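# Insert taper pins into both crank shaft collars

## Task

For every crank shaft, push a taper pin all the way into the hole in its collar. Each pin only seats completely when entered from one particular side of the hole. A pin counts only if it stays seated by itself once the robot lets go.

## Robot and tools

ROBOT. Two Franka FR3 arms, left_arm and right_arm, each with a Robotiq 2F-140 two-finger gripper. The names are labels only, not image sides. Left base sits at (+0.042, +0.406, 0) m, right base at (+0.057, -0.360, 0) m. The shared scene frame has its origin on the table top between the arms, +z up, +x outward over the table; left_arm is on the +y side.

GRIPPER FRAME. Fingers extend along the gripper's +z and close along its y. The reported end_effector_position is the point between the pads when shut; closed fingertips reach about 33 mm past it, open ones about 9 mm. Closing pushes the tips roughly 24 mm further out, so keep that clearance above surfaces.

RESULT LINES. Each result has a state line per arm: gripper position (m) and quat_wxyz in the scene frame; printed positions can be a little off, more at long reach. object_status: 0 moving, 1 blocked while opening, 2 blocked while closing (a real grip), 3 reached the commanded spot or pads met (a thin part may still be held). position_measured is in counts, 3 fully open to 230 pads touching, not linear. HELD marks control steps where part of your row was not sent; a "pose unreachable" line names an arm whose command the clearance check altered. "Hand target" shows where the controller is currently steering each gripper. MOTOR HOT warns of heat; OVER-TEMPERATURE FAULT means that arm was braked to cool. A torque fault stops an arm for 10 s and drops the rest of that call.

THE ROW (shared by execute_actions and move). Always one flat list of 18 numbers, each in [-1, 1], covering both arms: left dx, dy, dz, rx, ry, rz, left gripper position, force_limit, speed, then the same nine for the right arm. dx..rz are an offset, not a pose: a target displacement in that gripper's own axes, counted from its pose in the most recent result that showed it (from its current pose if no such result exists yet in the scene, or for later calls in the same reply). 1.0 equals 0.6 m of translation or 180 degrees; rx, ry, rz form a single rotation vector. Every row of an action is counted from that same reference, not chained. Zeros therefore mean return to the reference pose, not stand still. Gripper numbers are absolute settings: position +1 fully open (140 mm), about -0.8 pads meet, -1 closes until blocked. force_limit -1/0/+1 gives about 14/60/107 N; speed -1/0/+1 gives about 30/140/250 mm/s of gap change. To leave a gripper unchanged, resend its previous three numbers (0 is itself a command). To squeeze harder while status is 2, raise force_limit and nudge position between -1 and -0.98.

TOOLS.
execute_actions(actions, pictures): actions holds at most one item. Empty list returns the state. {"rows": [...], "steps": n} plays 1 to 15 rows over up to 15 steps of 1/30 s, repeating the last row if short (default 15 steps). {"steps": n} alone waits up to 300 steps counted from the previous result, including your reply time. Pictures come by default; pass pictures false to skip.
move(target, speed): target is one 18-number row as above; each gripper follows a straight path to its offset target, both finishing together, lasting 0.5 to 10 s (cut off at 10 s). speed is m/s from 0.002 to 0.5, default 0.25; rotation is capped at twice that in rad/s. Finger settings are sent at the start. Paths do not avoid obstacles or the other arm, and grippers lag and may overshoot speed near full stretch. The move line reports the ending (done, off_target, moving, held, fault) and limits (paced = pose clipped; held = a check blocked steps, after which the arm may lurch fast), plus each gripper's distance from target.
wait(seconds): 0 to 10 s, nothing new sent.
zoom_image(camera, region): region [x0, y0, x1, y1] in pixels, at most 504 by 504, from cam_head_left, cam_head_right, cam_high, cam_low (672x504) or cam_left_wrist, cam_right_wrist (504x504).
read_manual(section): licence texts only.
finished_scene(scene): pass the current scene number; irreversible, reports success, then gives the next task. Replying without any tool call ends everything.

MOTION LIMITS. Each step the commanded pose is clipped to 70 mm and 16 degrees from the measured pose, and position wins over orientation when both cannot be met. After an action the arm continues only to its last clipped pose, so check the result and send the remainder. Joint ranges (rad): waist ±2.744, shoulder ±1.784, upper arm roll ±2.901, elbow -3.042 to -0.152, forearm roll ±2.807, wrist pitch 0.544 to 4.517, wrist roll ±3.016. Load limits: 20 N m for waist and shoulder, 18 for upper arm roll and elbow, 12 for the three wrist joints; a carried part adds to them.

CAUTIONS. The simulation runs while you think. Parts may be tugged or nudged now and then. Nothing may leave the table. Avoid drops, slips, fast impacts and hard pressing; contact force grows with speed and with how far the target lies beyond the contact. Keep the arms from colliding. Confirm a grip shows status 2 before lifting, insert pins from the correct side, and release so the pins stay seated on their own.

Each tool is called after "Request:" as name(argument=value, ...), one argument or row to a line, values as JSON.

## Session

Request:
execute_actions(
  actions=[],
)

Scene clock: 0.00 s of 6600.00 s.
left_arm: end_effector_position=(+0.4394, +0.5218, +0.3824) position_measured=3 object_status=3 end_effector_quat_wxyz=(+0.410, +0.646, -0.617, +0.184) | right_arm: end_effector_position=(+0.4213, -0.6402, +0.3441) position_measured=3 object_status=3 end_effector_quat_wxyz=(-0.239, -0.461, +0.848, +0.106)
Joint positions: left_arm=[ 0.746  0.199  0.064 -1.578 -0.535  0.989  0.531] | right_arm=[-0.628  0.112  0.019 -1.622 -0.275  1.28   0.098]
Joint velocities: left_arm=[-0.    -0.    -0.001  0.001  0.001  0.     0.001] | right_arm=[ 0.001  0.002 -0.    -0.    -0.     0.001  0.001]
Hand target (left_arm): +0.439, +0.522, +0.382; +0.410, +0.646, -0.617, +0.184
Hand target (right_arm): +0.421, -0.640, +0.344; -0.239, -0.461, +0.848, +0.106

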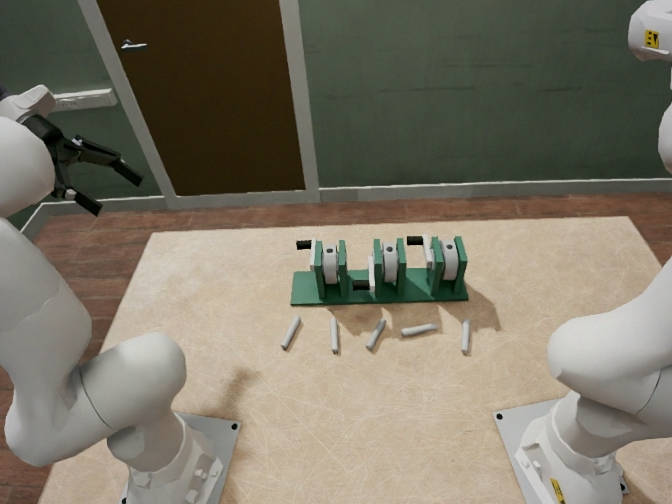

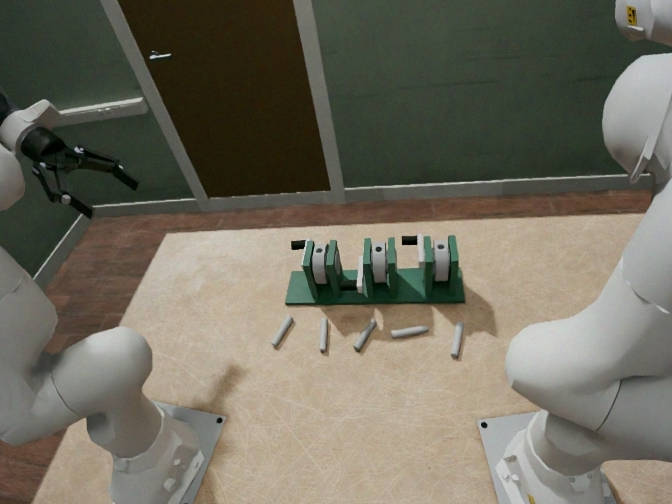

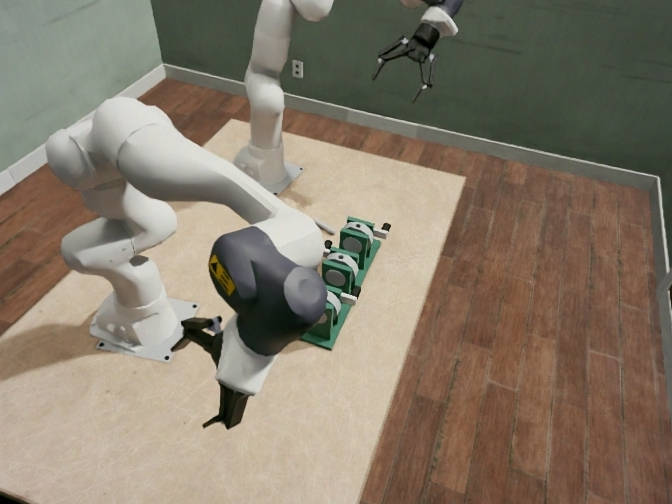

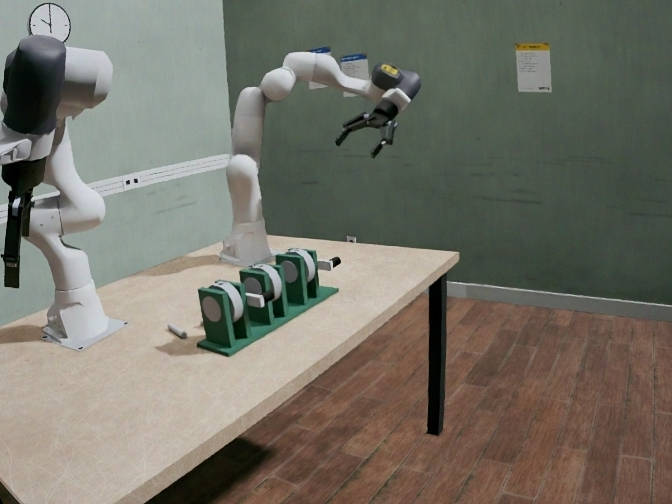

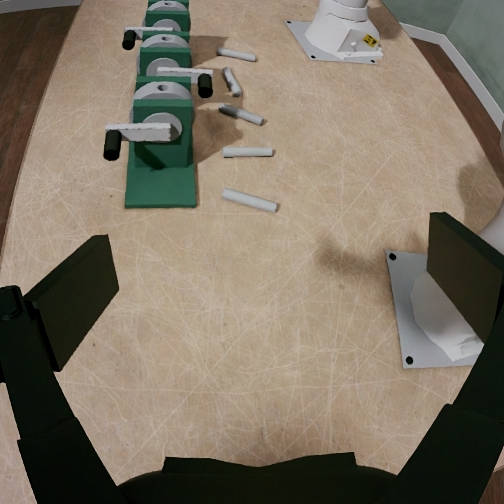

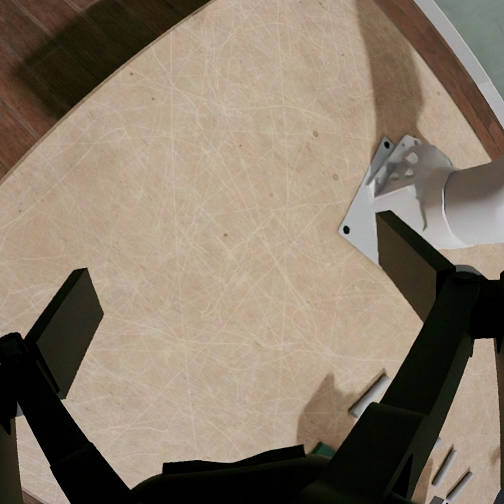

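Request:
zoom_image(
  camera="cam_head_left",
  region=[290, 230, 480, 310],
)

Request:
zoom_image(
  camera="cam_head_left",
  region=[270, 305, 490, 365],
)

Region (290, 230, 480, 310) of cam_head_left's 672x504 image, scaled by 2.653, with more detail than that image has; it fills the top 212 rows of this view, and the rest is white.

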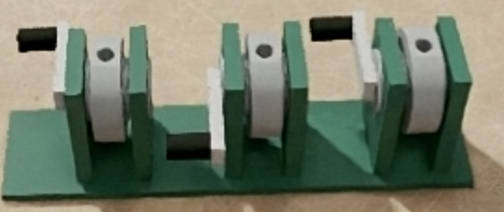

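Region (270, 305, 490, 365) of cam_head_left's 672x504 image, scaled by 2.291, with more detail than that image has; it fills the top 137 rows of this view, and the rest is white.

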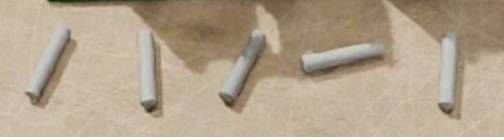

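Request:
zoom_image(
  camera="cam_head_right",
  region=[410, 225, 480, 265],
)

Request:
zoom_image(
  camera="cam_head_right",
  region=[345, 228, 415, 268],
)

Request:
zoom_image(
  camera="cam_head_right",
  region=[285, 230, 355, 270],
)

Region (410, 225, 480, 265) of cam_head_right's 672x504 image, scaled by 7.200, with more detail than that image has; it fills the top 288 rows of this view, and the rest is white.

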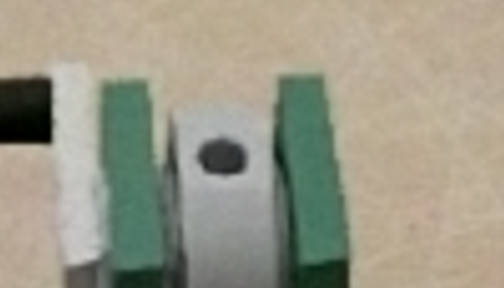

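Region (345, 228, 415, 268) of cam_head_right's 672x504 image, scaled by 7.200, with more detail than that image has; it fills the top 288 rows of this view, and the rest is white.

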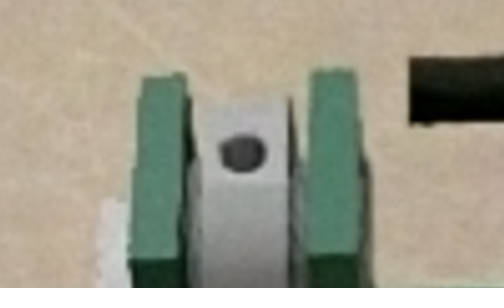

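Region (285, 230, 355, 270) of cam_head_right's 672x504 image, scaled by 7.200, with more detail than that image has; it fills the top 288 rows of this view, and the rest is white.

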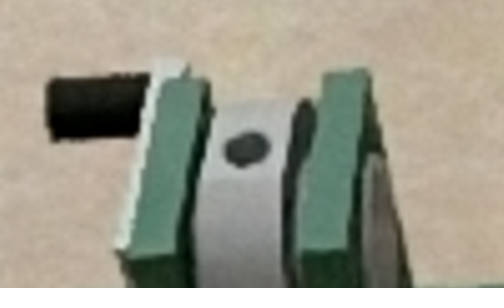

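Request:
move(
  target=[0.1815,-0.240,0.545,0.1055,-0.2773,0.0135,0.2,0,0, -0.879,0.293,0.043,0.1593,-0.0615,-0.1787,0.2,0,0],
  speed=0.25,
)

Scene clock: 35.73 s of 6600.00 s.
left_arm: end_effector_position=(+0.5142, +0.1993, +0.2226) position_measured=104 object_status=3 end_effector_quat_wxyz=(-0.012, +0.705, -0.710, -0.004) | right_arm: end_effector_position=(+0.5225, -0.0977, +0.2379) position_measured=104 object_status=3 end_effector_quat_wxyz=(+0.009, -0.707, +0.707, +0.011)
Joint positions: left_arm=[ 0.523 -0.141 -0.796 -2.176 -0.088  2.077 -0.345] | right_arm=[-0.196 -0.073  0.534 -2.097  0.071  2.045  0.455]
Joint velocities: left_arm=[ 0.     0.001 -0.     0.001  0.001 -0.001 -0.034] | right_arm=[ 0.     0.    -0.001 -0.001  0.001  0.001  0.007]
Hand target (left_arm): +0.515, +0.201, +0.223; -0.012, +0.709, -0.705, -0.004
Hand target (right_arm): +0.523, -0.096, +0.239; -0.011, +0.706, -0.708, -0.010
Off the commanded pose (left_arm): 0.012 m, 1 deg.
Off the commanded pose (right_arm): 0.010 m, 2 deg.
After step 90, 29.40 s passed at rest.
move: off_target (left_arm, right_arm)

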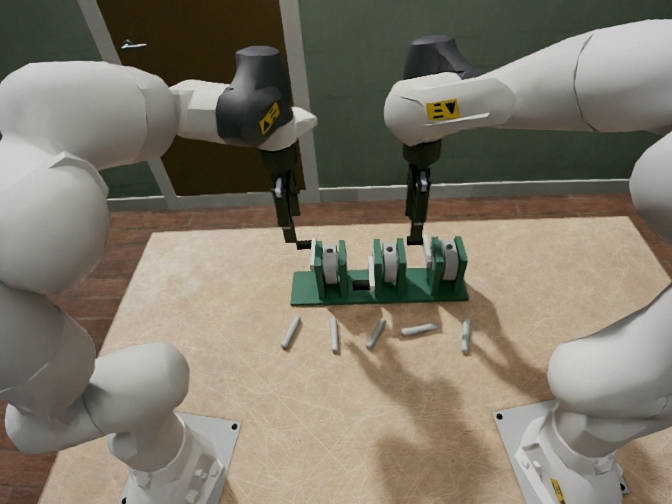

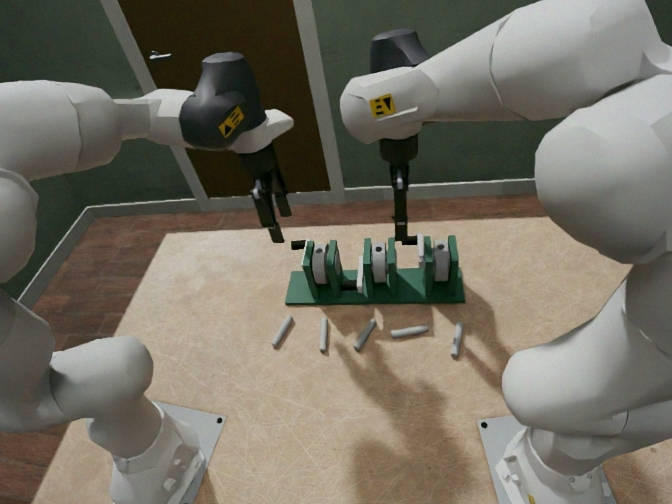

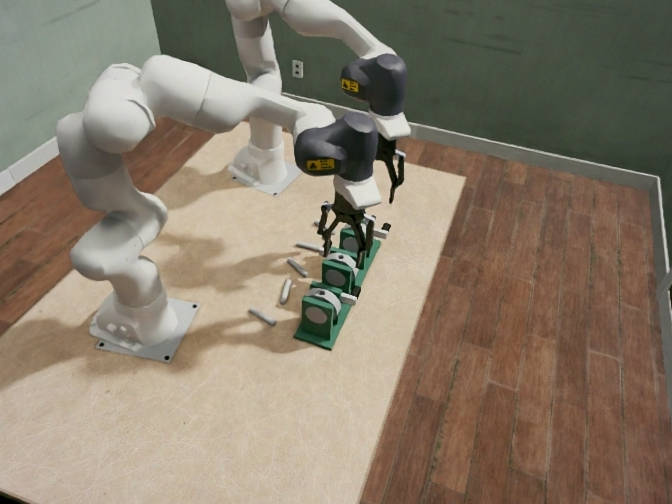

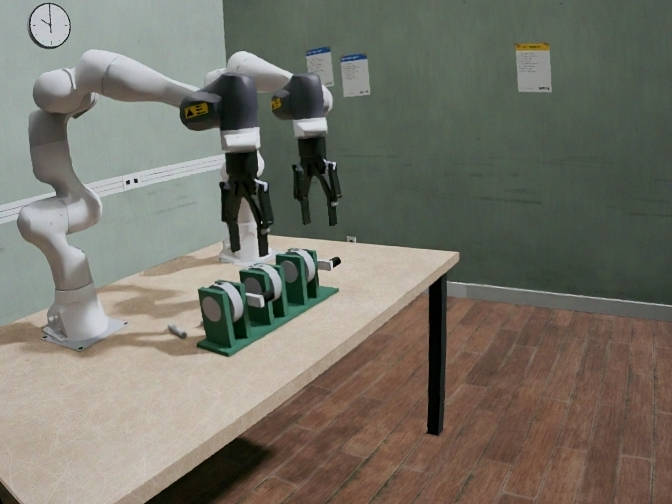

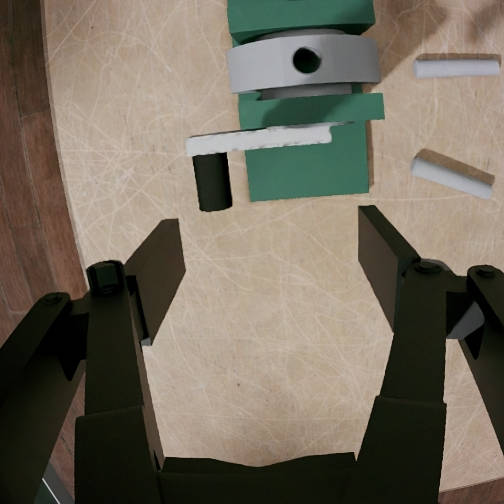

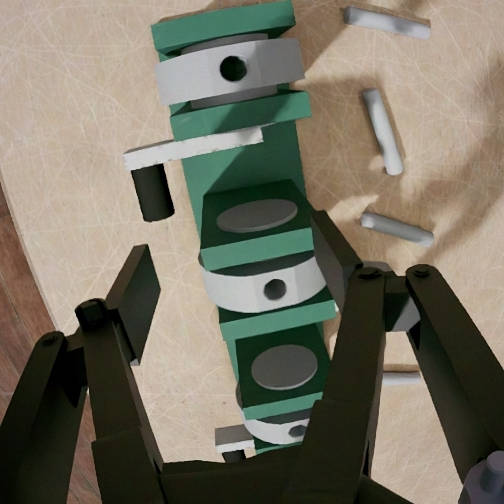

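Request:
zoom_image(
  camera="cam_right_wrist",
  region=[150, 10, 320, 130],
)

Request:
zoom_image(
  camera="cam_left_wrist",
  region=[220, 0, 390, 120],
)

Request:
zoom_image(
  camera="cam_right_wrist",
  region=[190, 230, 360, 350],
)

Region (150, 10, 320, 130) of cam_right_wrist's 504x504 image, scaled by 2.965, with more detail than that image has; it fills the top 356 rows of this view, and the rest is white.

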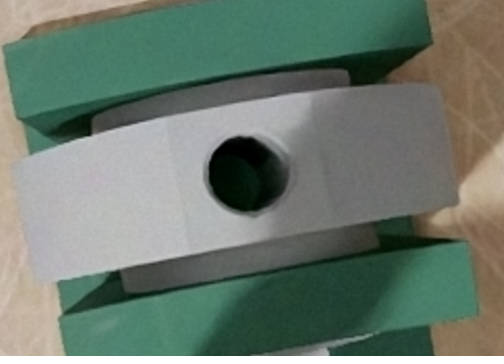

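Region (220, 0, 390, 120) of cam_left_wrist's 504x504 image, scaled by 2.965, with more detail than that image has; it fills the top 356 rows of this view, and the rest is white.

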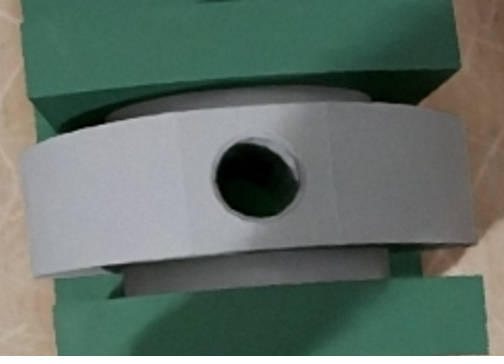

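Region (190, 230, 360, 350) of cam_right_wrist's 504x504 image, scaled by 2.965, with more detail than that image has; it fills the top 356 rows of this view, and the rest is white.

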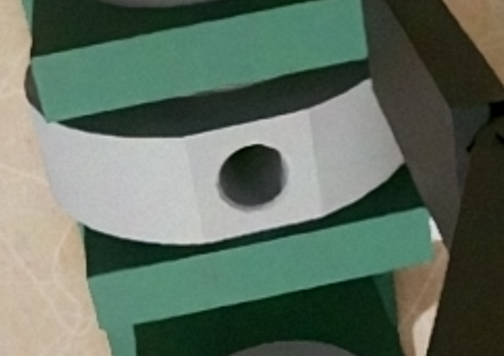

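Request:
zoom_image(
  camera="cam_right_wrist",
  region=[208, 45, 258, 95],
)

Request:
zoom_image(
  camera="cam_left_wrist",
  region=[282, 35, 332, 85],
)

Region (208, 45, 258, 95) of cam_right_wrist's 504x504 image, scaled by 10.080, with more detail than that image has.

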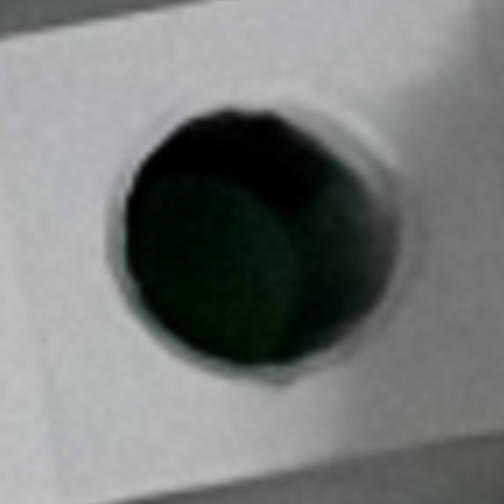

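Region (282, 35, 332, 85) of cam_left_wrist's 504x504 image, scaled by 10.080, with more detail than that image has.

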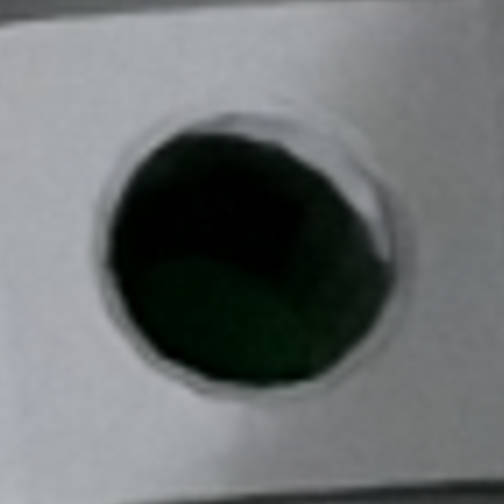

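Request:
move(
  target=[0.045,0.02,0,-0.0035,0.007,0,0.2,0,0, 0.022,0.023,0.015,0,0.009,0,0.2,0,0],
  speed=0.08,
)

Request:
zoom_image(
  camera="cam_right_wrist",
  region=[170, 50, 260, 140],
)

Request:
zoom_image(
  camera="cam_left_wrist",
  region=[245, 60, 335, 150],
)

Scene clock: 63.80 s of 6600.00 s.
left_arm: end_effector_position=(+0.5032, +0.1749, +0.2214) position_measured=104 object_status=3 end_effector_quat_wxyz=(-0.002, +0.702, -0.712, -0.000) | right_arm: end_effector_position=(+0.5081, -0.1097, +0.2292) position_measured=104 object_status=3 end_effector_quat_wxyz=(-0.001, -0.706, +0.708, +0.003)
Joint positions: left_arm=[ 0.506 -0.141 -0.821 -2.175 -0.113  2.077 -0.366] | right_arm=[-0.196 -0.113  0.534 -2.156  0.07   2.054  0.457]
Joint velocities: left_arm=[-0.001  0.001 -0.001 -0.002 -0.005  0.001 -0.01 ] | right_arm=[ 0.001 -0.001 -0.001 -0.002 -0.001  0.004 -0.002]
Hand target (left_arm): +0.502, +0.173, +0.222; -0.000, +0.704, -0.710, +0.000
Hand target (right_arm): +0.509, -0.111, +0.229; +0.001, +0.707, -0.707, -0.001
Off the commanded pose (left_arm): 0.003 m, 1 deg.
Off the commanded pose (right_arm): 0.001 m, 0 deg.
After step 90, 24.27 s passed at rest.
move: done

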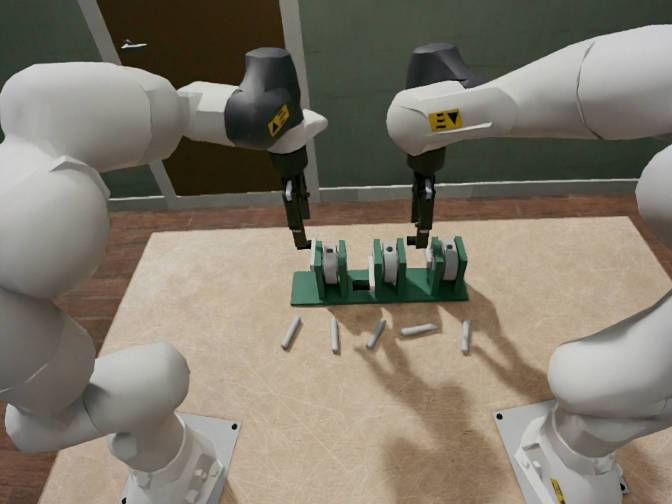

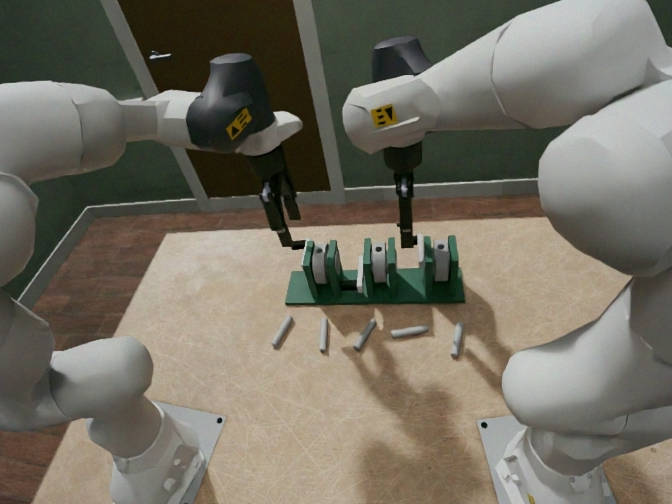

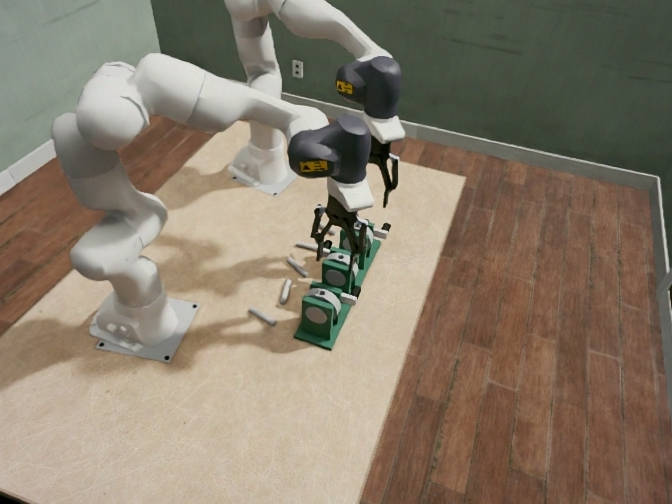

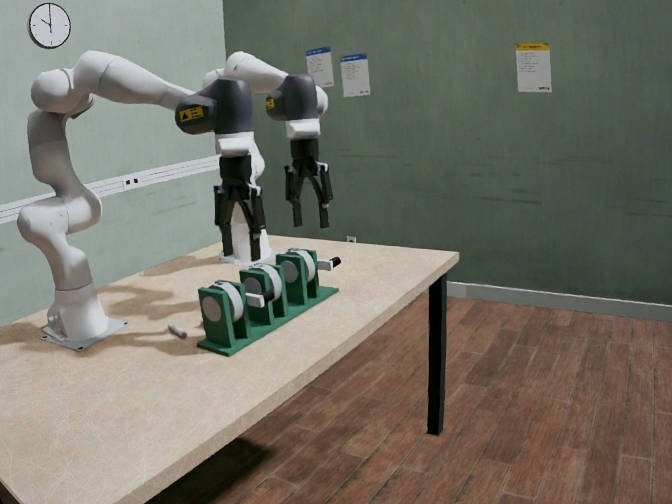

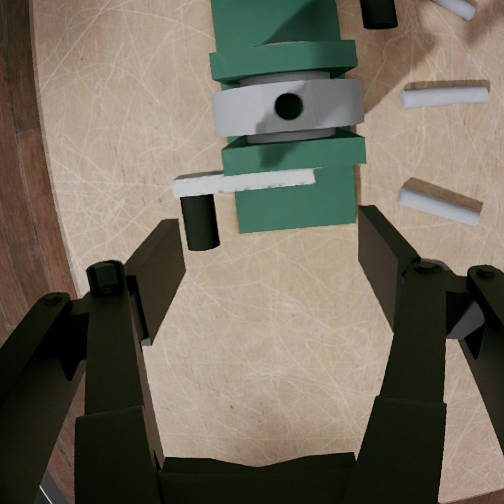

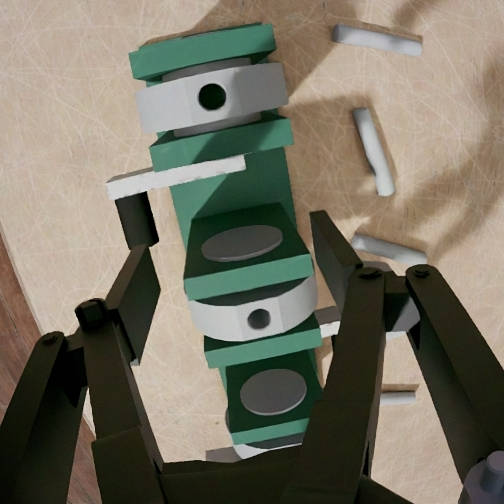

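Region (170, 50, 260, 140) of cam_right_wrist's 504x504 image, scaled by 5.600, with more detail than that image has.

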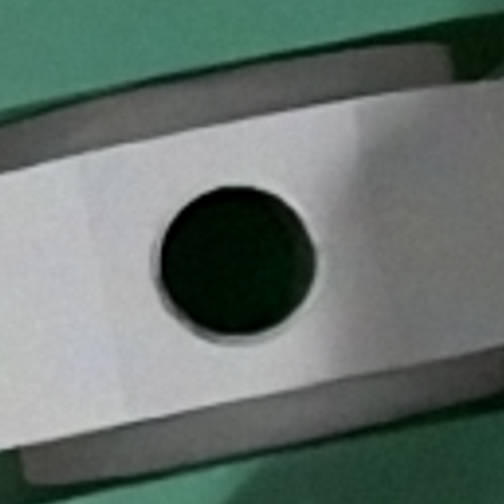

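Region (245, 60, 335, 150) of cam_left_wrist's 504x504 image, scaled by 5.600, with more detail than that image has.

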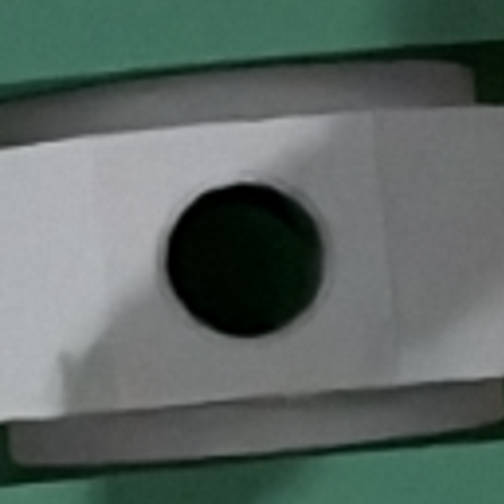

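Request:
zoom_image(
  camera="cam_right_wrist",
  region=[215, 280, 305, 360],
)

Region (215, 280, 305, 360) of cam_right_wrist's 504x504 image, scaled by 5.600, with more detail than that image has.

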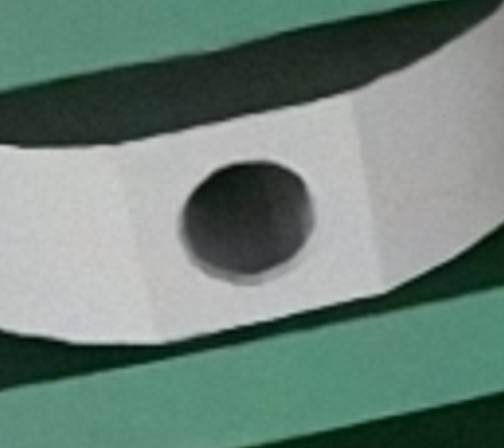

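Request:
move(
  target=[-0.025,-0.093,0.085,0,0,0.004,-0.3,0,0, -0.003,-0.113,0.085,0,0,0,-0.3,0,0],
  speed=0.1,
)

Scene clock: 78.63 s of 6600.00 s.
left_arm: end_effector_position=(+0.5574, +0.1891, +0.1696) position_measured=167 object_status=3 end_effector_quat_wxyz=(-0.002, +0.693, -0.720, -0.004) | right_arm: end_effector_position=(+0.5737, -0.1106, +0.1752) position_measured=167 object_status=3 end_effector_quat_wxyz=(-0.003, -0.707, +0.707, +0.004)
Joint positions: left_arm=[ 0.51   0.13  -0.806 -2.087  0.12   2.168 -0.447] | right_arm=[-0.202  0.147  0.516 -2.022 -0.08   2.14   0.505]
Joint velocities: left_arm=[-0.     0.003  0.001  0.001  0.008  0.002 -0.023] | right_arm=[-0.     0.001  0.     0.    -0.005  0.003  0.015]
Hand target (left_arm): +0.559, +0.188, +0.170; -0.004, +0.696, -0.718, -0.001
Hand target (right_arm): +0.575, -0.110, +0.176; +0.002, +0.705, -0.709, -0.002
Off the commanded pose (left_arm): 0.002 m, 1 deg.
Off the commanded pose (right_arm): 0.004 m, 0 deg.
After step 90, 10.47 s passed at rest.
move: off_target (right_arm)

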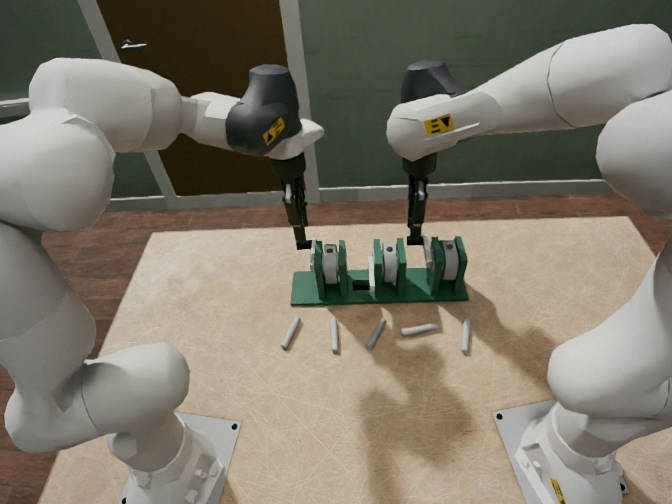

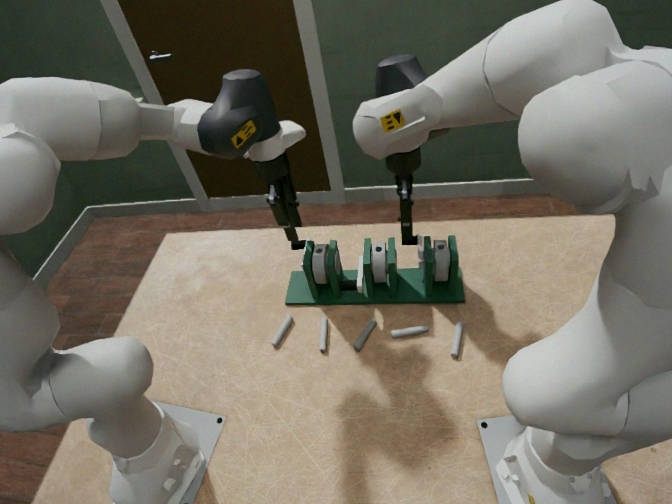

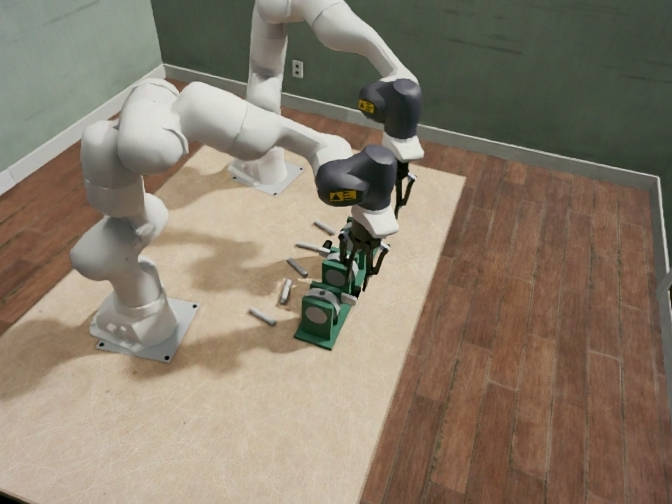

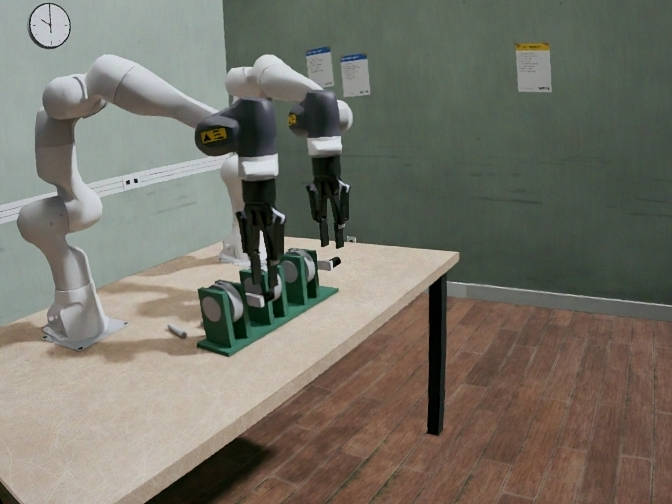

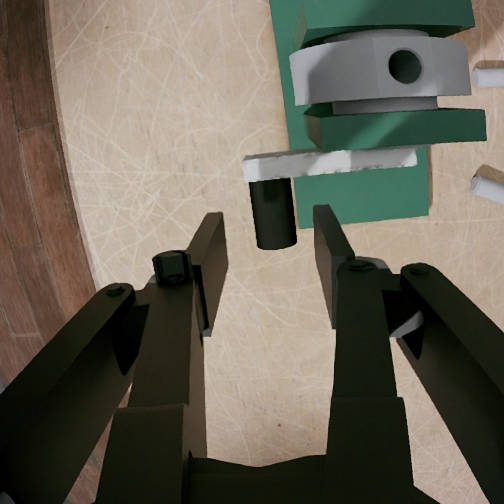

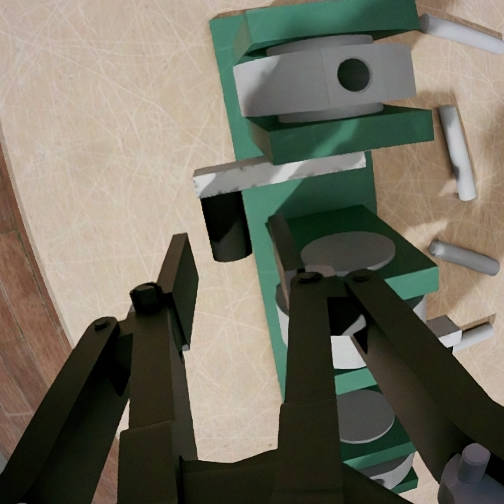

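Request:
move(
  target=[0,0,0.089,0,0,-0.012,-0.3,0,0, -0.004,-0.005,0.087,0,0,0,-0.3,0,0],
  speed=0.05,
)

Scene clock: 85.40 s of 6600.00 s.
left_arm: end_effector_position=(+0.5571, +0.1891, +0.1172) position_measured=167 object_status=3 end_effector_quat_wxyz=(-0.000, +0.703, -0.711, -0.005) | right_arm: end_effector_position=(+0.5752, -0.1088, +0.1236) position_measured=167 object_status=3 end_effector_quat_wxyz=(-0.004, -0.708, +0.706, +0.005)
Joint positions: left_arm=[ 0.469  0.225 -0.765 -2.134  0.211  2.277 -0.537] | right_arm=[-0.196  0.23   0.512 -2.064 -0.136  2.251  0.539]
Joint velocities: left_arm=[-0.007 -0.001  0.006  0.002  0.003  0.013 -0.025] | right_arm=[ 0.    -0.001 -0.001  0.    -0.005  0.012  0.011]
Hand target (left_arm): +0.558, +0.188, +0.116; -0.002, +0.706, -0.708, -0.004
Hand target (right_arm): +0.576, -0.109, +0.123; +0.003, +0.707, -0.707, -0.004
Off the commanded pose (left_arm): 0.001 m, 1 deg.
Off the commanded pose (right_arm): 0.001 m, 0 deg.
After step 90, 2.30 s passed at rest.
move: done

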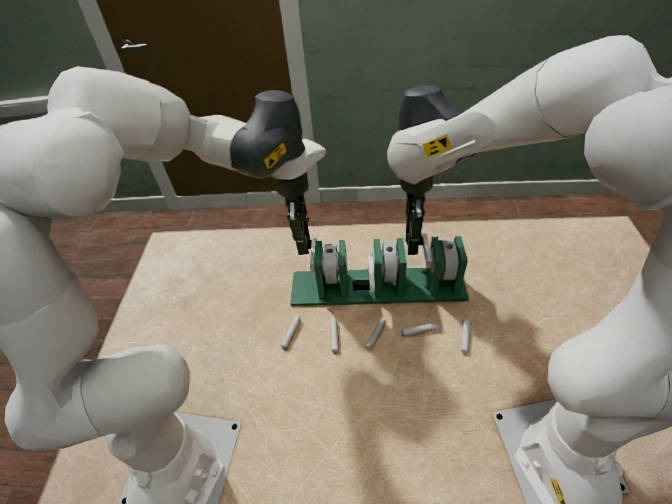

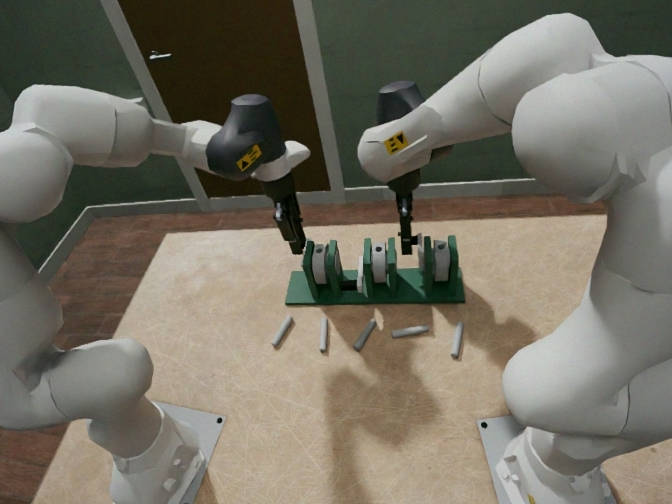

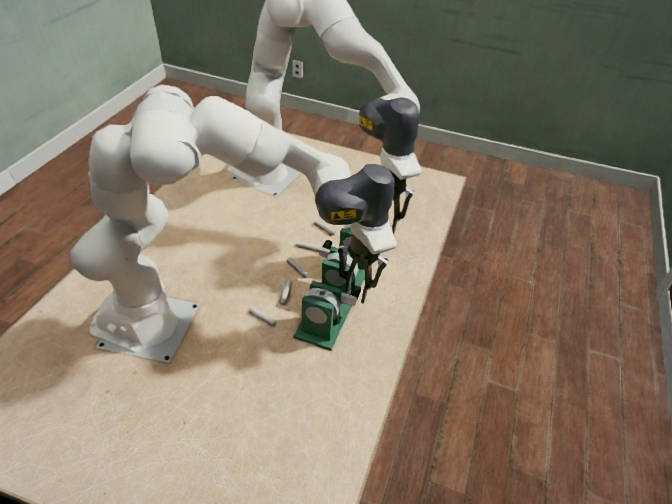

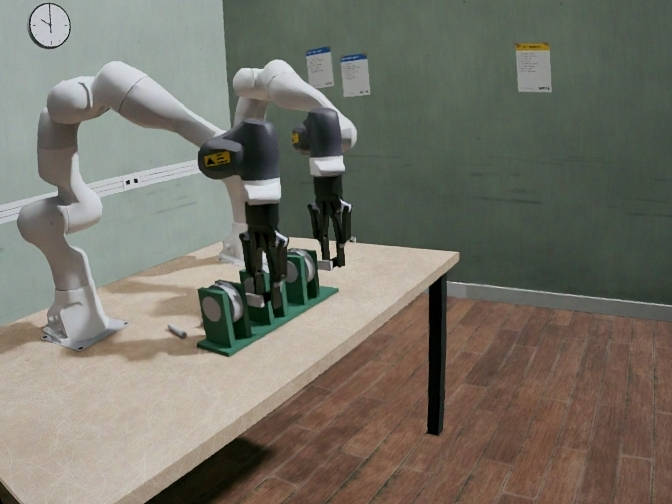

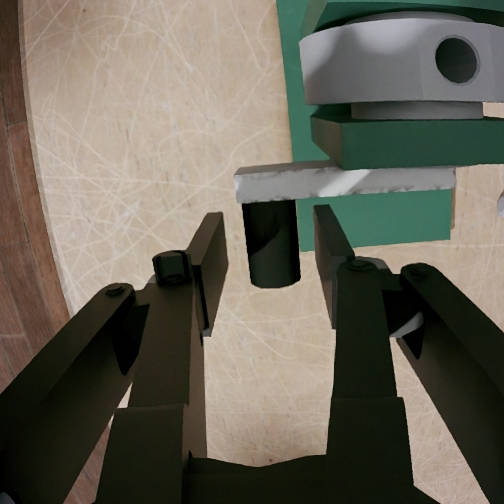

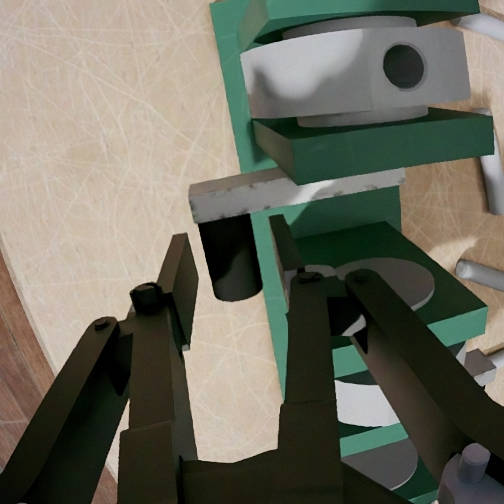

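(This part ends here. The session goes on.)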